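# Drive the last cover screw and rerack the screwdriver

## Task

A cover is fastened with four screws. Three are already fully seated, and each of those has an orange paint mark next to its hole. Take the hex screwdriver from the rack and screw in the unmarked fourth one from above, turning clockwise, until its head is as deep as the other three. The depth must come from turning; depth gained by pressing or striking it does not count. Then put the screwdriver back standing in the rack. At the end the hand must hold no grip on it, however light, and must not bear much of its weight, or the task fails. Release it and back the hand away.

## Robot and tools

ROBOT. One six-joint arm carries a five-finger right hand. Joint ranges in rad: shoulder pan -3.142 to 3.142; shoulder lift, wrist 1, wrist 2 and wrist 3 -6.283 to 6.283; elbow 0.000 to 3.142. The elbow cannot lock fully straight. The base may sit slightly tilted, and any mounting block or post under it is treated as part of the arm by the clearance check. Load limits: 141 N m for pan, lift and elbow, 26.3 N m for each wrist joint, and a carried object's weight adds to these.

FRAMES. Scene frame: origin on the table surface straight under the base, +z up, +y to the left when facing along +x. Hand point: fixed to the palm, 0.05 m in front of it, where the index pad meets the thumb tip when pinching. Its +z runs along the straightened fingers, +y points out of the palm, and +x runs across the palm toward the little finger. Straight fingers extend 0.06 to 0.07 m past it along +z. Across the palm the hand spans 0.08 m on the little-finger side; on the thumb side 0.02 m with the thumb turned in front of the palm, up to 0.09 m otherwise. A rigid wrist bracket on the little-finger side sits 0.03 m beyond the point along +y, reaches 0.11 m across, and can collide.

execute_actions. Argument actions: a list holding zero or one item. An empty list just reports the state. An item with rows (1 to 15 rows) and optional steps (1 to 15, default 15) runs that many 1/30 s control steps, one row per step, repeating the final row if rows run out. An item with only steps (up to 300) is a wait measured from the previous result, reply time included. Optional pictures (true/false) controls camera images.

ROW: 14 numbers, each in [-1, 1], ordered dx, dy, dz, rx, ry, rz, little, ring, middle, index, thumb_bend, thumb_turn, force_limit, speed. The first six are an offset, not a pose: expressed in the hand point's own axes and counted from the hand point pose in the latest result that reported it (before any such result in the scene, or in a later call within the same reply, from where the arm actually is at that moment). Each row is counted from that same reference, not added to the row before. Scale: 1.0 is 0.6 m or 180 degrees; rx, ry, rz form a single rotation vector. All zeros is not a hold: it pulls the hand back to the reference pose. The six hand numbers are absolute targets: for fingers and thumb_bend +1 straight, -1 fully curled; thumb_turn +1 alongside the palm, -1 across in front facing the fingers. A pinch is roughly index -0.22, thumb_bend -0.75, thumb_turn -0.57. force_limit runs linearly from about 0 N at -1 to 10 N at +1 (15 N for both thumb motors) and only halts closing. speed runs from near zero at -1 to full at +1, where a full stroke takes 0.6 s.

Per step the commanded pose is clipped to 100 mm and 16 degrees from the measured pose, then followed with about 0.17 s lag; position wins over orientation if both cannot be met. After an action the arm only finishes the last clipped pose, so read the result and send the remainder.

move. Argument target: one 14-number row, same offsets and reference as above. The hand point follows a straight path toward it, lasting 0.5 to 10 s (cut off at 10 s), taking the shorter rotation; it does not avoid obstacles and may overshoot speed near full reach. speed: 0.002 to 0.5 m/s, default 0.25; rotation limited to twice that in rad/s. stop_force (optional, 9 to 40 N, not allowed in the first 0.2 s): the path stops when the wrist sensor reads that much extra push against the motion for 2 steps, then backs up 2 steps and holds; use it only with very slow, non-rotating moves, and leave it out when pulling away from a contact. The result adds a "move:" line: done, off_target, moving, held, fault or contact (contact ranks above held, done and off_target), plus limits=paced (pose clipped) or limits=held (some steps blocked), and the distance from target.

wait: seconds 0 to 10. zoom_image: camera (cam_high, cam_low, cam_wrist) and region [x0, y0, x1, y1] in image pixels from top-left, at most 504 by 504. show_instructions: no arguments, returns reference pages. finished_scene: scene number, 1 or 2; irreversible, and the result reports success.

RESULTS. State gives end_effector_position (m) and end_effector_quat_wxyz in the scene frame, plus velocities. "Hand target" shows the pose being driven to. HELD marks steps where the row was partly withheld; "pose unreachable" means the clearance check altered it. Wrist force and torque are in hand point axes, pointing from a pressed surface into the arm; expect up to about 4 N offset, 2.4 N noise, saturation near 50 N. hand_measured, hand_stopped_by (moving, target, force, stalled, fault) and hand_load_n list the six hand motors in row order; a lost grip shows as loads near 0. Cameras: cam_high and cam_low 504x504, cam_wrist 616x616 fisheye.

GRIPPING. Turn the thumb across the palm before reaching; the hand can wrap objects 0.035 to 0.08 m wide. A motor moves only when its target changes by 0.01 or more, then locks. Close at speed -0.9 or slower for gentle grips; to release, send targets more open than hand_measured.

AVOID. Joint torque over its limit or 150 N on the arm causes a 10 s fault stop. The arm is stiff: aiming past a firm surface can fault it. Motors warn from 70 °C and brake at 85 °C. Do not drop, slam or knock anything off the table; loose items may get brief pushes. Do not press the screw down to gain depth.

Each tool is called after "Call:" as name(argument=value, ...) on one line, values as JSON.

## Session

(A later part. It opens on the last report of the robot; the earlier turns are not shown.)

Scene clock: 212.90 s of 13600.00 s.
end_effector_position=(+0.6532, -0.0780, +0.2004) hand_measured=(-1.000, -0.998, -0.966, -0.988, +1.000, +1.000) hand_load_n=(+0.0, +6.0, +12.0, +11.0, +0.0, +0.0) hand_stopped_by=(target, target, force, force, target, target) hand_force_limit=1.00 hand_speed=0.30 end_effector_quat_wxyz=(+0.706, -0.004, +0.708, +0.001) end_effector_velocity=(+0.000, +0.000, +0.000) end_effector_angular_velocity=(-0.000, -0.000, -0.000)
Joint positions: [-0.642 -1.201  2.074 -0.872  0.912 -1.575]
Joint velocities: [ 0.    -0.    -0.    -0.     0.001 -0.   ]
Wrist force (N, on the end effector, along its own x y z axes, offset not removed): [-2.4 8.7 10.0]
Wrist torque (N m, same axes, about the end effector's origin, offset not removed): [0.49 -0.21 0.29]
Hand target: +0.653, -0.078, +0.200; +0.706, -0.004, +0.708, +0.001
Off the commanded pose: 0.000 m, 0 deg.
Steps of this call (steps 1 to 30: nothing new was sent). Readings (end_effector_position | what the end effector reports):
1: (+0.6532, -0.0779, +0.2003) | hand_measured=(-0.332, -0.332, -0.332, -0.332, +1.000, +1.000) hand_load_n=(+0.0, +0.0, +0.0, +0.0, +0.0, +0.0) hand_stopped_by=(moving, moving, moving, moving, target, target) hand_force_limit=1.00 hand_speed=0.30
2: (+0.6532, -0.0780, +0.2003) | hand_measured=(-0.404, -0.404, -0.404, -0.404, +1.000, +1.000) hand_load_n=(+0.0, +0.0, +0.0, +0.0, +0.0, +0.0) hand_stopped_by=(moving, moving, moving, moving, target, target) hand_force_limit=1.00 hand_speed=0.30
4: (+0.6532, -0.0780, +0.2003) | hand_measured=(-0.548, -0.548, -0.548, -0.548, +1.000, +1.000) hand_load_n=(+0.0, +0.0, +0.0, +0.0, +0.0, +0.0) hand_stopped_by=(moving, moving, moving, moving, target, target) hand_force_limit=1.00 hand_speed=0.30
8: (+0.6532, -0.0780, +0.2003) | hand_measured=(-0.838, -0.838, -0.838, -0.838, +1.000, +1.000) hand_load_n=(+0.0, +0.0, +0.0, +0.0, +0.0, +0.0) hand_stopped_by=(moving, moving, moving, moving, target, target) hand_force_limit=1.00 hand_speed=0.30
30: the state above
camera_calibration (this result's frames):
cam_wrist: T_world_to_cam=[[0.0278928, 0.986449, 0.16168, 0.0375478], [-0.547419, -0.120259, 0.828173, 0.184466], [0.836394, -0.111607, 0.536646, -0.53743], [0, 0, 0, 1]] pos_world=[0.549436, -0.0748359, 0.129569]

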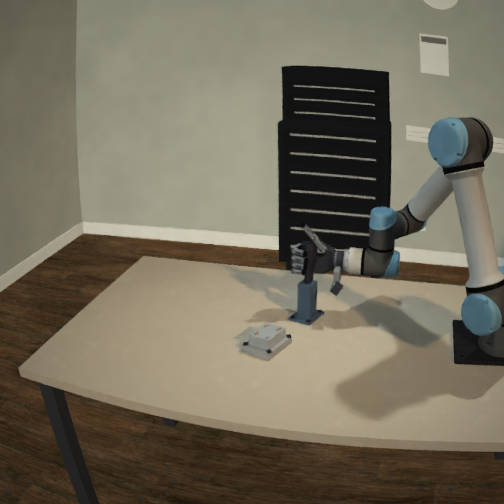

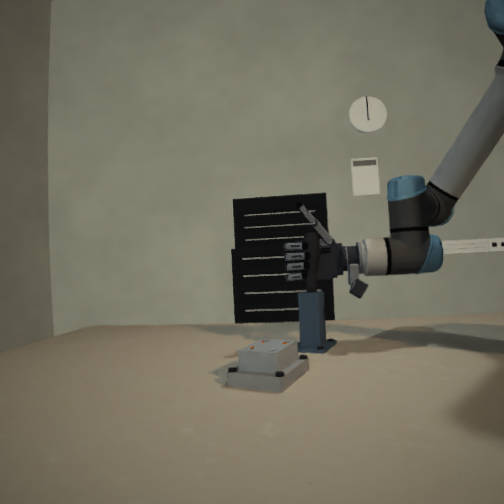

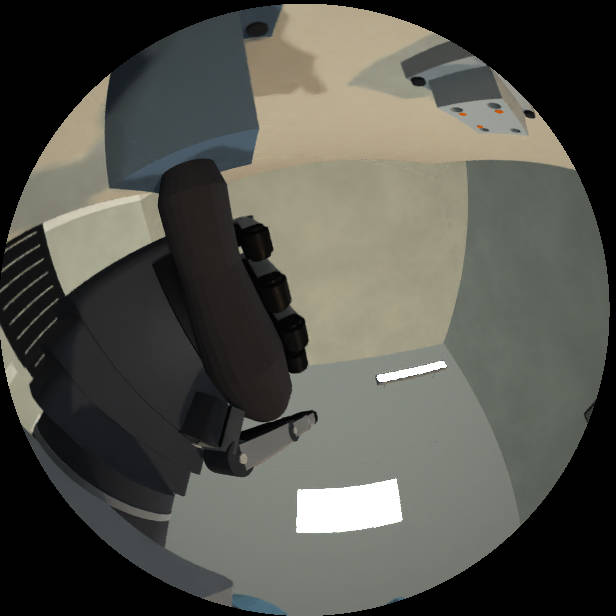

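Call:
move(target=[-0.21,0,0,0,0,0,-1,-1,-1,-1,1,1,1,0.3], speed=0.15)

Call:
move(target=[0,0.376,0.094,0,0,0,-1,-1,-1,-1,1,1,1,0.3], speed=0.2)

Call:
move(target=[0.11,0,0,0,0,0,-1,-1,-1,-1,1,1,1,0.3], speed=0.06)

Call:
zoom_image(camera="cam_low", region=[200,230,340,370])

Call:
zoom_image(camera="cam_high", region=[200,250,320,370])

Scene clock: 215.47 s of 13600.00 s.
end_effector_position=(+0.6535, -0.0773, +0.3261) hand_measured=(-1.000, -0.998, -0.966, -0.988, +1.000, +1.000) hand_load_n=(+0.0, +2.0, +7.0, +4.5, +0.0, +0.0) hand_stopped_by=(target, target, force, force, target, target) hand_force_limit=1.00 hand_speed=0.30 end_effector_quat_wxyz=(+0.706, -0.004, +0.708, +0.001) end_effector_velocity=(+0.000, -0.000, +0.003) end_effector_angular_velocity=(-0.001, +0.001, -0.000)
Joint positions: [-0.64  -1.412  1.942 -0.529  0.914 -1.575]
Joint velocities: [-0.    -0.003 -0.005  0.01  -0.    -0.001]
Wrist force (N, on the end effector, along its own x y z axes, offset not removed): [1.6 2.0 2.1]
Wrist torque (N m, same axes, about the end effector's origin, offset not removed): [0.27 -0.21 0.12]
Hand target: +0.653, -0.077, +0.326; +0.706, -0.004, +0.708, +0.001
Off the commanded pose: 0.000 m, 0 deg.
move: done
camera_calibration (this result's frames):
cam_wrist: T_world_to_cam=[[0.0277987, 0.986445, 0.16172, 0.0165528], [-0.547574, -0.120323, 0.828061, 0.0807135], [0.836295, -0.111573, 0.536807, -0.605031], [0, 0, 0, 1]] pos_world=[0.549721, -0.0741218, 0.255273]

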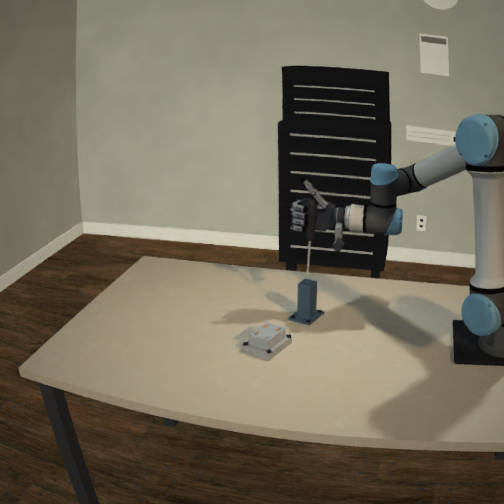

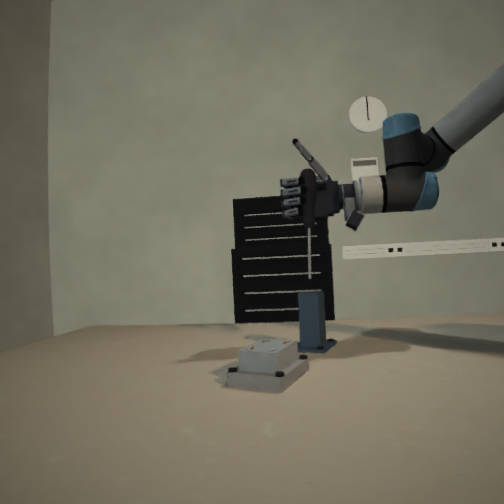

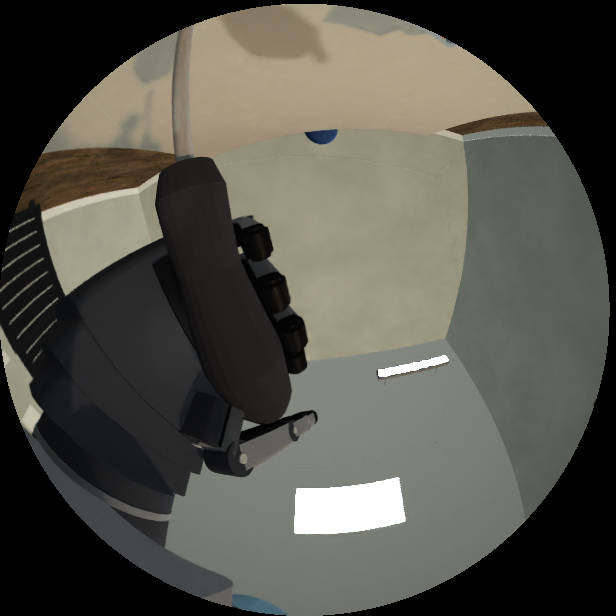

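Scene clock: 217.30 s of 13600.00 s.
end_effector_position=(+0.7086, +0.1483, +0.3249) hand_measured=(-1.000, -0.998, -0.966, -0.988, +1.000, +1.000) hand_load_n=(+0.0, +2.0, +7.0, +4.5, +0.0, +0.0) hand_stopped_by=(target, target, force, force, target, target) hand_force_limit=1.00 hand_speed=0.30 end_effector_quat_wxyz=(+0.707, -0.004, +0.708, +0.001) end_effector_velocity=(+0.002, +0.002, +0.000) end_effector_angular_velocity=(-0.000, -0.001, -0.002)
Joint positions: [-0.094 -1.322  1.831 -0.509  1.46  -1.574]
Joint velocities: [ 0.006  0.004 -0.006  0.001  0.008  0.   ]
Wrist force (N, on the end effector, along its own x y z axes, offset not removed): [1.3 1.6 2.1]
Wrist torque (N m, same axes, about the end effector's origin, offset not removed): [0.22 -0.20 0.13]
Hand target: +0.709, +0.149, +0.325; +0.707, -0.004, +0.708, +0.001
Off the commanded pose: 0.000 m, 0 deg.
move: done
camera_calibration (this result's frames):
cam_wrist: T_world_to_cam=[[0.0275682, 0.986379, 0.162161, -0.207336], [-0.547728, -0.120797, 0.82789, 0.139207], [0.836202, -0.111644, 0.536938, -0.625287], [0, 0, 0, 1]] pos_world=[0.604829, 0.151518, 0.254114]

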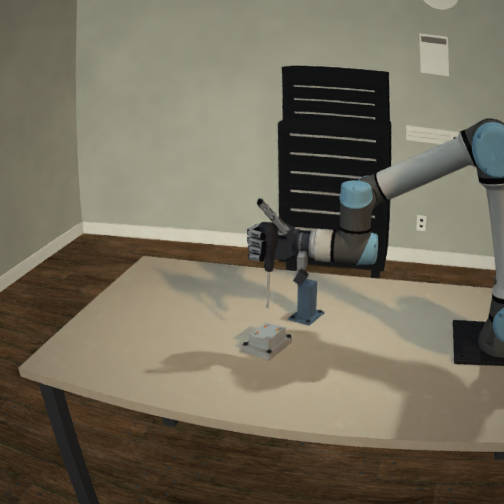

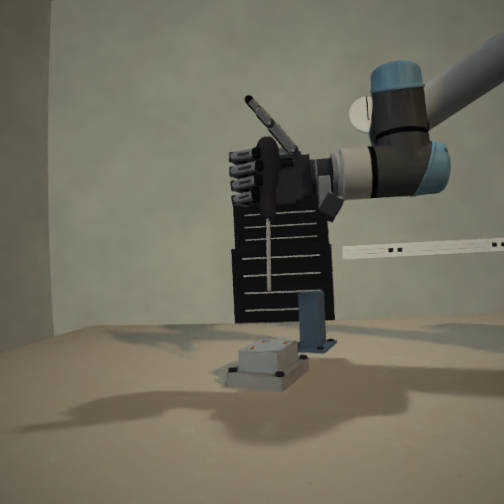

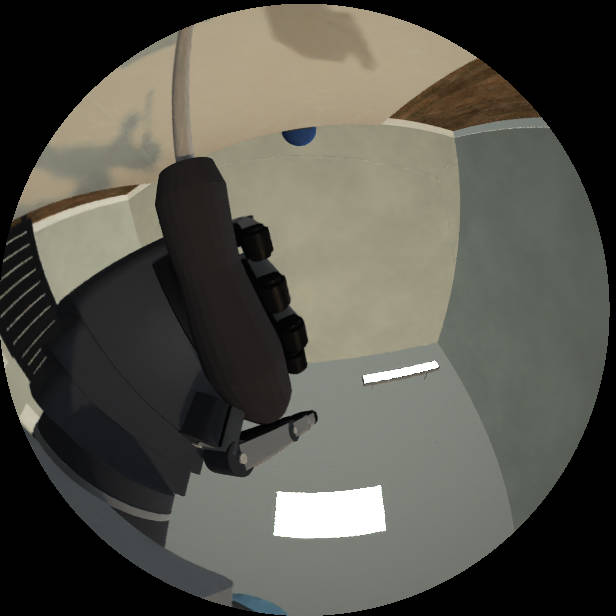

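Scene clock: 218.87 s of 13600.00 s.
end_effector_position=(+0.7085, +0.1480, +0.2592) hand_measured=(-1.000, -0.998, -0.966, -0.988, +1.000, +1.000) hand_load_n=(+0.0, +2.0, +7.0, +4.5, +0.0, +0.0) hand_stopped_by=(target, target, force, force, target, target) hand_force_limit=1.00 hand_speed=0.30 end_effector_quat_wxyz=(+0.707, -0.004, +0.708, +0.001) end_effector_velocity=(+0.000, -0.000, -0.003) end_effector_angular_velocity=(-0.000, -0.000, +0.000)
Joint positions: [-0.095 -1.232  1.909 -0.677  1.459 -1.574]
Joint velocities: [-0.     0.005  0.002 -0.006 -0.    -0.   ]
Wrist force (N, on the end effector, along its own x y z axes, offset not removed): [1.2 1.1 0.8]
Wrist torque (N m, same axes, about the end effector's origin, offset not removed): [0.16 -0.13 -0.01]
Hand target: +0.708, +0.148, +0.259; +0.707, -0.004, +0.708, +0.001
Off the commanded pose: 0.000 m, 0 deg.
move: done
camera_calibration (this result's frames):
cam_wrist: T_world_to_cam=[[0.0275763, 0.986397, 0.162052, -0.196339], [-0.547685, -0.120707, 0.827932, 0.193432], [0.83623, -0.111585, 0.536906, -0.589957], [0, 0, 0, 1]] pos_world=[0.604694, 0.151187, 0.18842]

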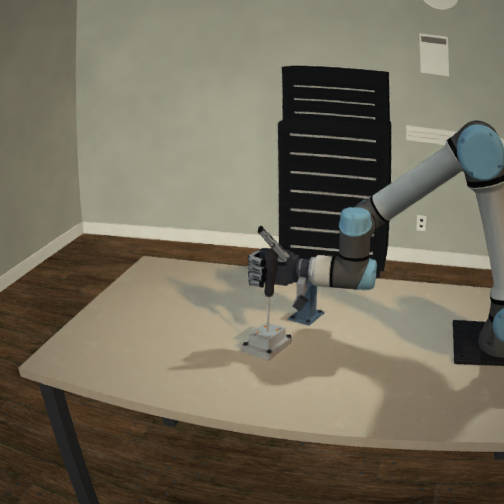

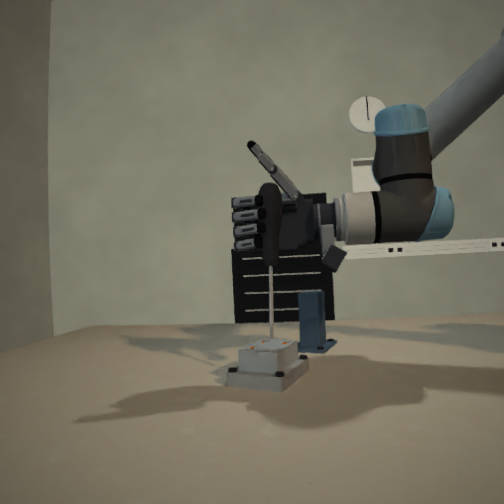

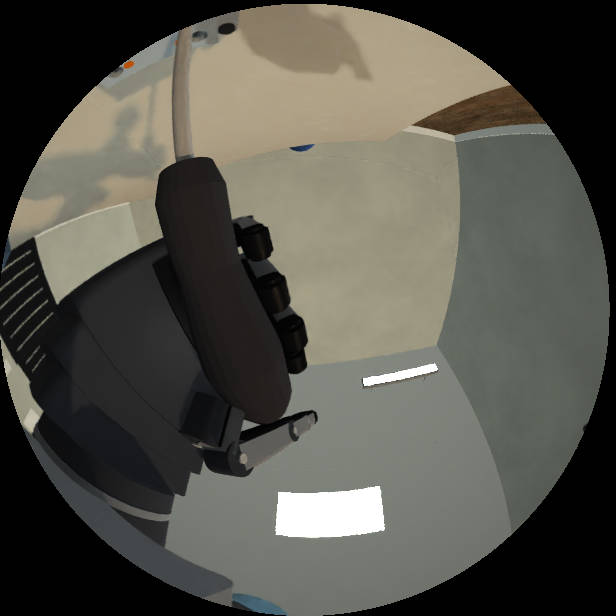

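Region (200, 230, 340, 370) of cam_low's 504x504 image, scaled by 3.600, with more detail than that image has.

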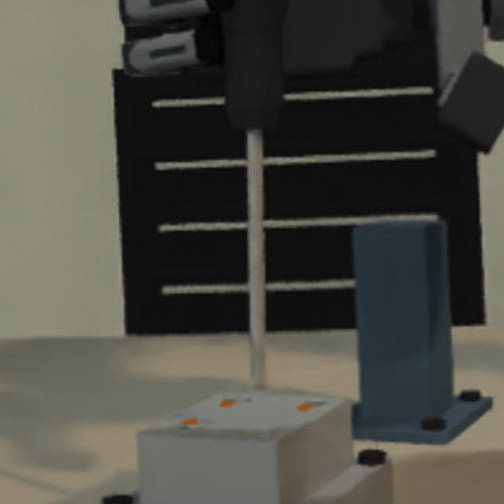

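Region (200, 250, 320, 370) of cam_high's 504x504 image, scaled by 4.200, with more detail than that image has.

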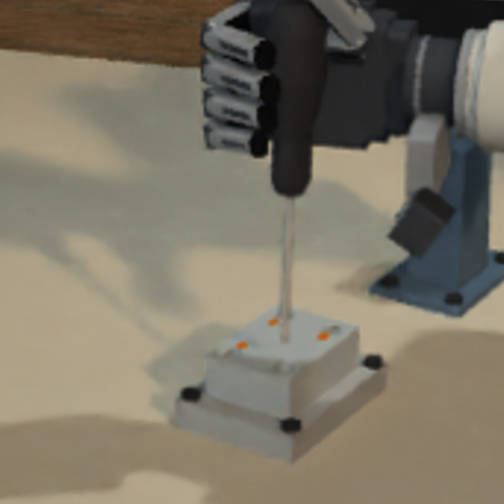

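Call:
move(target=[0.022,0,0.002,0,0,0,-1,-1,-1,-1,1,1,1,0.3], speed=0.02)

Call:
zoom_image(camera="cam_low", region=[230,290,310,370])

Call:
zoom_image(camera="cam_high", region=[235,300,295,360])

Call:
zoom_image(camera="cam_wrist", region=[100,0,260,160])

Scene clock: 220.90 s of 13600.00 s.
end_effector_position=(+0.7096, +0.1479, +0.2464) hand_measured=(-1.000, -0.998, -0.966, -0.988, +1.000, +1.000) hand_load_n=(+0.0, +2.0, +7.0, +4.5, +0.0, +0.0) hand_stopped_by=(target, target, force, force, target, target) hand_force_limit=1.00 hand_speed=0.30 end_effector_quat_wxyz=(+0.707, -0.004, +0.708, +0.001) end_effector_velocity=(+0.000, +0.000, -0.003) end_effector_angular_velocity=(+0.000, +0.001, -0.001)
Joint positions: [-0.094 -1.209  1.918 -0.708  1.459 -1.574]
Joint velocities: [ 0.001  0.006  0.002 -0.007  0.001 -0.   ]
Wrist force (N, on the end effector, along its own x y z axes, offset not removed): [1.3 2.4 2.0]
Wrist torque (N m, same axes, about the end effector's origin, offset not removed): [0.31 -0.22 0.04]
Hand target: +0.710, +0.148, +0.246; +0.707, -0.004, +0.708, +0.001
Off the commanded pose: 0.000 m, 0 deg.
move: done
camera_calibration (this result's frames):
cam_wrist: T_world_to_cam=[[0.0276652, 0.986376, 0.162165, -0.194263], [-0.54767, -0.120756, 0.827935, 0.204638], [0.836237, -0.111718, 0.536868, -0.584032], [0, 0, 0, 1]] pos_world=[0.605838, 0.151081, 0.175624]

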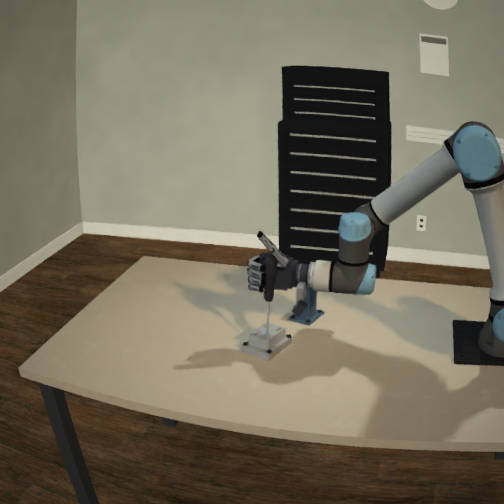

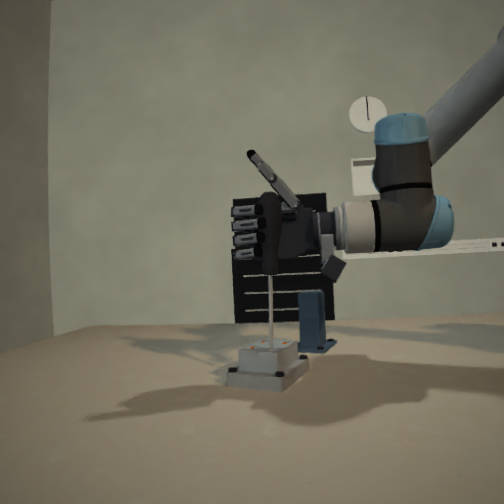

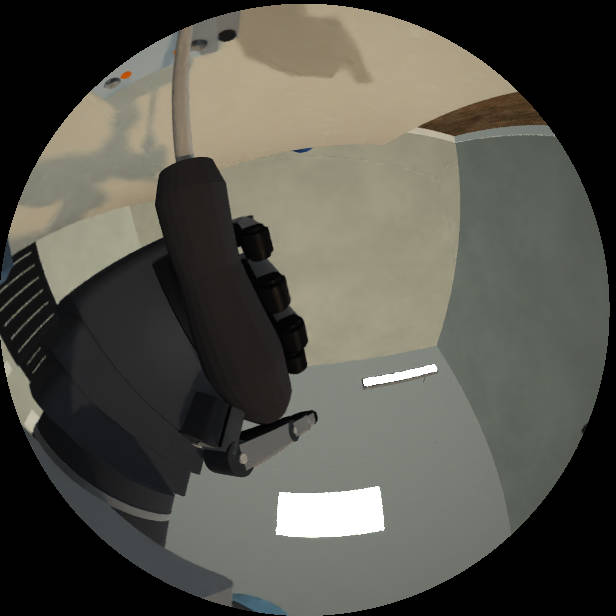

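Region (230, 290, 310, 370) of cam_low's 504x504 image, scaled by 6.300, with more detail than that image has.

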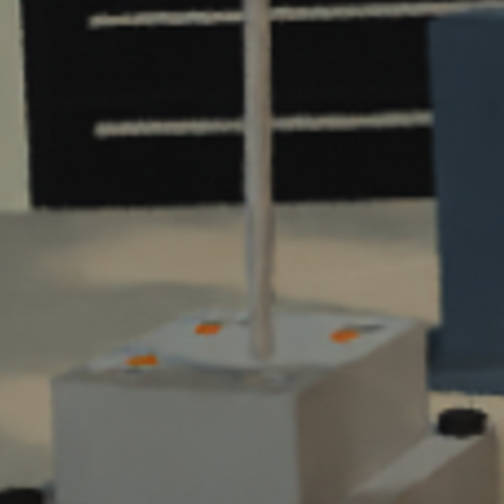

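Region (235, 300, 295, 360) of cam_high's 504x504 image, scaled by 8.400, with more detail than that image has.

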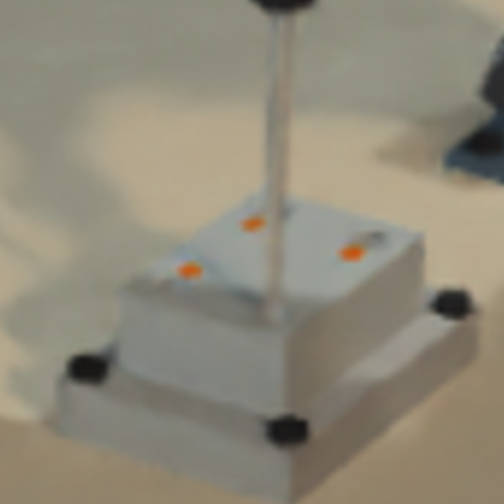

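Region (100, 0, 260, 160) of cam_wrist's 616x616 image, scaled by 3.150, with more detail than that image has.

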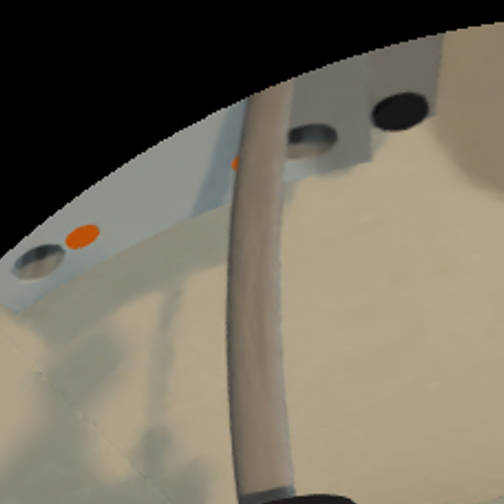

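Tip looks aligned with the hole; descending slowly.

Call:
move(target=[0.04,0,0,0,0,0,-1,-1,-1,-1,1,1,1,0.3], speed=0.004, stop_force=9)

Call:
zoom_image(camera="cam_low", region=[220,260,330,370])

Call:
zoom_image(camera="cam_high", region=[225,280,305,360])

Scene clock: 227.53 s of 13600.00 s.
end_effector_position=(+0.7096, +0.1478, +0.2257) hand_measured=(-1.000, -0.998, -0.966, -0.988, +1.000, +1.000) hand_load_n=(+0.0, +1.5, +6.5, +4.5, +0.0, +0.0) hand_stopped_by=(target, target, force, force, target, target) hand_force_limit=1.00 hand_speed=0.30 end_effector_quat_wxyz=(+0.707, -0.004, +0.708, +0.001) end_effector_velocity=(-0.000, -0.000, +0.000) end_effector_angular_velocity=(+0.000, +0.004, -0.001)
Joint positions: [-0.095 -1.174  1.936 -0.761  1.459 -1.574]
Joint velocities: [-0.    -0.002 -0.001  0.007  0.001  0.   ]
Wrist force (N, on the end effector, along its own x y z axes, offset not removed): [-11.1 2.0 -0.2]
Wrist torque (N m, same axes, about the end effector's origin, offset not removed): [0.31 0.40 -0.16]
Hand target: +0.710, +0.148, +0.226; +0.707, -0.004, +0.708, +0.001
Off the commanded pose: 0.003 m, 0 deg.
move: contact
camera_calibration (this result's frames):
cam_wrist: T_world_to_cam=[[0.0276033, 0.986377, 0.162171, -0.190768], [-0.547893, -0.120764, 0.827786, 0.221962], [0.836093, -0.111702, 0.537095, -0.572848], [0, 0, 0, 1]] pos_world=[0.605832, 0.150986, 0.154874]

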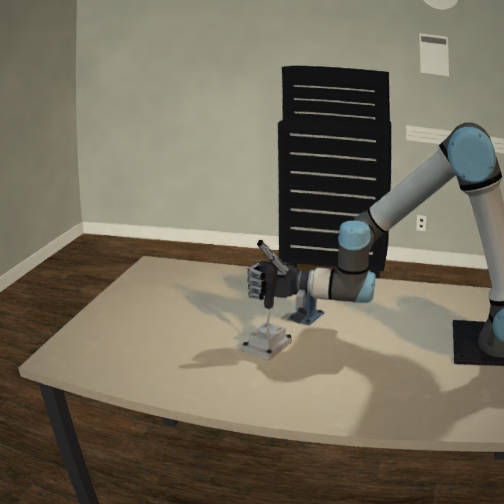

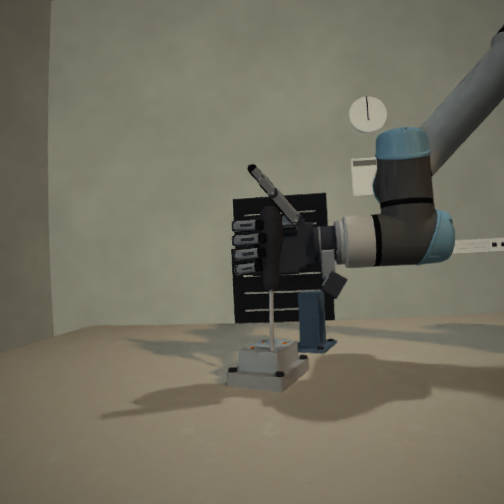

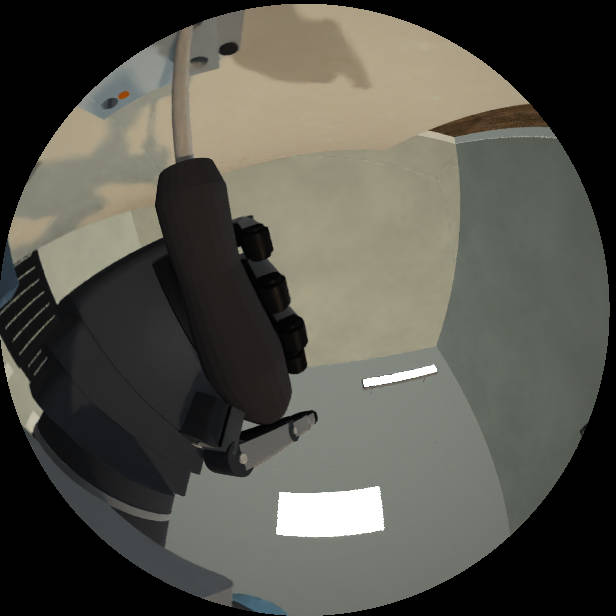

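Region (220, 260, 330, 370) of cam_low's 504x504 image, scaled by 4.582, with more detail than that image has.

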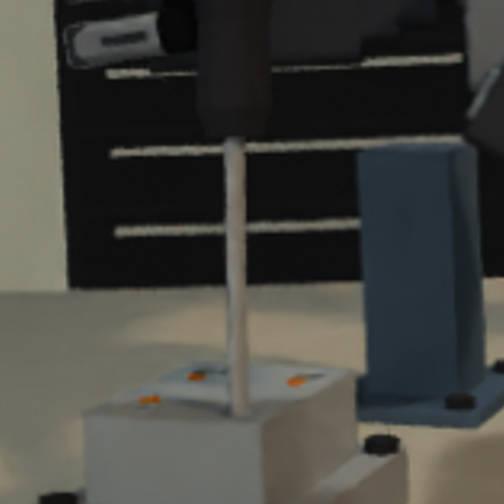

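Region (225, 280, 305, 360) of cam_high's 504x504 image, scaled by 6.300, with more detail than that image has.

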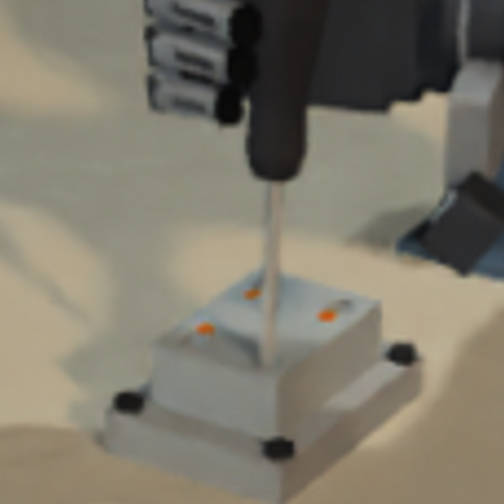

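Call:
move(target=[0.001,-0.0256,0.0094,0.0833,0,0,-1,-1,-1,-1,1,1,1,0.3], speed=0.01)

Call:
move(target=[0.001,-0.0256,0.0094,0.0833,0,0,-1,-1,-1,-1,1,1,1,0.3], speed=0.01)

Call:
zoom_image(camera="cam_low", region=[220,260,330,370])

Scene clock: 238.70 s of 13600.00 s.
end_effector_position=(+0.7140, +0.1361, +0.2254) hand_measured=(-1.000, -0.998, -0.966, -0.988, +1.000, +1.000) hand_load_n=(+0.0, +2.0, +7.5, +4.5, +0.0, +0.0) hand_stopped_by=(target, target, force, force, target, target) hand_force_limit=1.00 hand_speed=0.30 end_effector_quat_wxyz=(+0.704, +0.067, +0.704, -0.070) end_effector_velocity=(+0.000, -0.001, +0.000) end_effector_angular_velocity=(-0.000, -0.000, -0.006)
Joint positions: [-0.009 -1.162  1.918 -0.757  1.744 -1.573]
Joint velocities: [ 0.002  0.    -0.001 -0.     0.008 -0.   ]
Wrist force (N, on the end effector, along its own x y z axes, offset not removed): [-20.3 4.1 0.7]
Wrist torque (N m, same axes, about the end effector's origin, offset not removed): [0.52 0.98 -0.13]
Hand target: +0.714, +0.136, +0.225; +0.704, +0.067, +0.704, -0.070
Off the commanded pose: 0.004 m, 4 deg.
move: off_target (path cut at 10 s)
camera_calibration (this result's frames):
cam_wrist: T_world_to_cam=[[0.222094, 0.961453, 0.162116, -0.314802], [-0.561737, -0.00972846, 0.827259, 0.218141], [0.796948, -0.274795, 0.537923, -0.527693], [0, 0, 0, 1]] pos_world=[0.612997, 0.159782, 0.154434]

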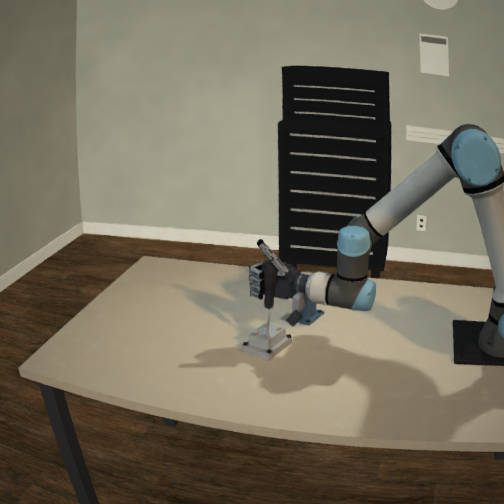

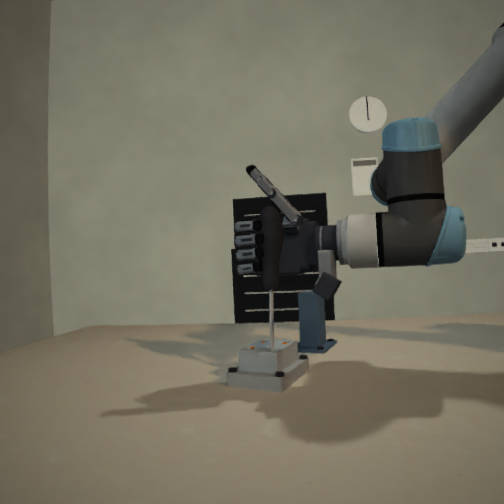

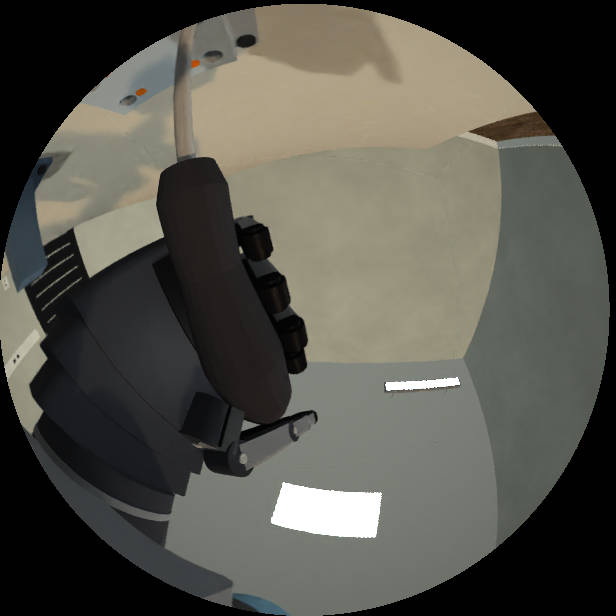

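Scene clock: 248.90 s of 13600.00 s.
end_effector_position=(+0.7160, +0.1238, +0.2250) hand_measured=(-1.000, -0.998, -0.966, -0.988, +1.000, +1.000) hand_load_n=(+0.0, +2.5, +7.5, +4.0, +0.0, +0.0) hand_stopped_by=(target, target, force, force, target, target) hand_force_limit=1.00 hand_speed=0.30 end_effector_quat_wxyz=(+0.693, +0.136, +0.694, -0.139) end_effector_velocity=(+0.000, -0.001, +0.000) end_effector_angular_velocity=(+0.000, -0.000, -0.006)
Joint positions: [ 0.075 -1.13   1.869 -0.74   2.027 -1.574]
Joint velocities: [ 0.002  0.001 -0.002  0.001  0.008  0.   ]
Wrist force (N, on the end effector, along its own x y z axes, offset not removed): [-22.2 3.2 1.7]
Wrist torque (N m, same axes, about the end effector's origin, offset not removed): [0.31 0.92 -0.12]
Hand target: +0.716, +0.124, +0.225; +0.693, +0.136, +0.694, -0.139
Off the commanded pose: 0.004 m, 4 deg.
move: off_target (path cut at 10 s)
camera_calibration (this result's frames):
cam_wrist: T_world_to_cam=[[0.40781, 0.898538, 0.162235, -0.428573], [-0.553321, 0.101863, 0.826716, 0.199761], [0.72631, -0.426911, 0.538721, -0.463223], [0, 0, 0, 1]] pos_world=[0.621752, 0.166986, 0.153932]

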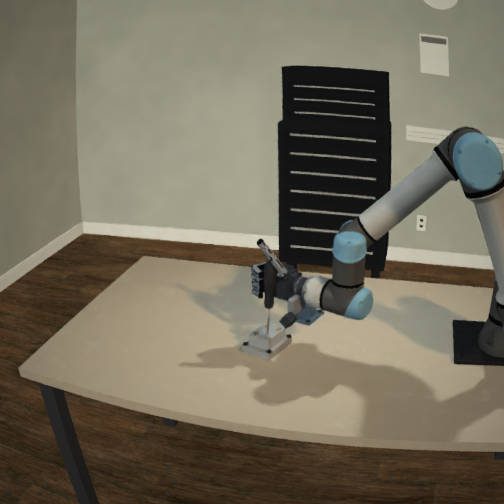

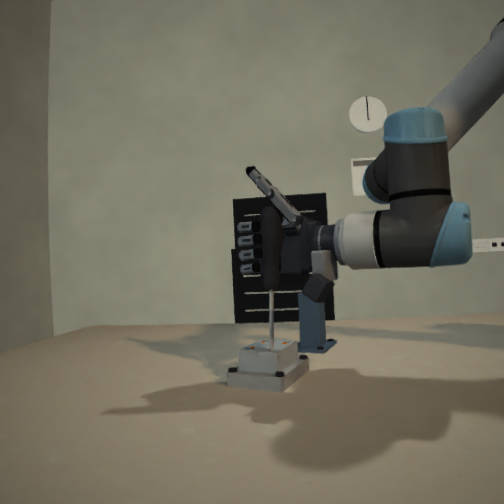

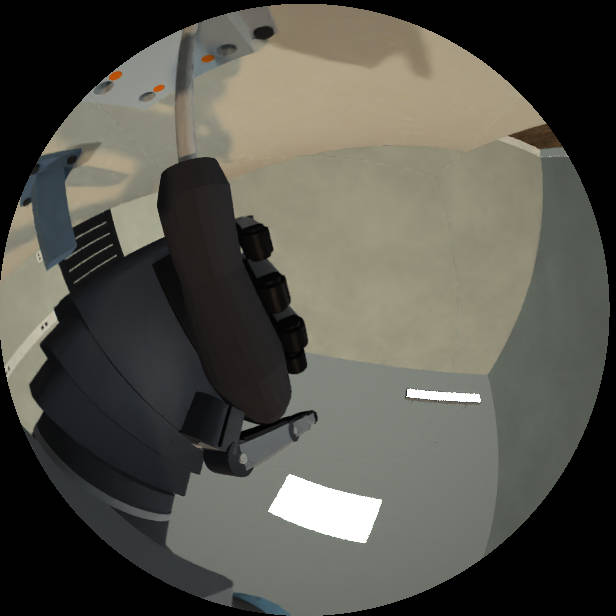

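Region (220, 260, 330, 370) of cam_low's 504x504 image, scaled by 4.582, with more detail than that image has.

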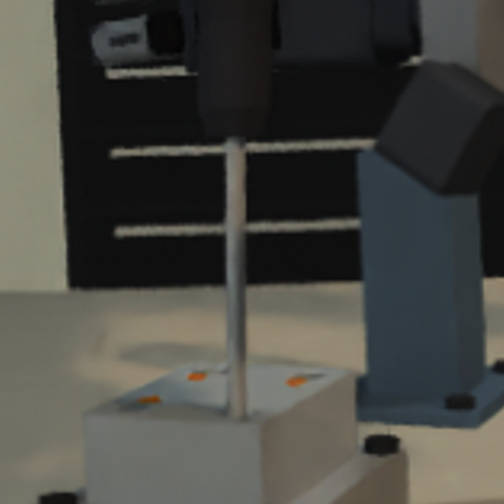

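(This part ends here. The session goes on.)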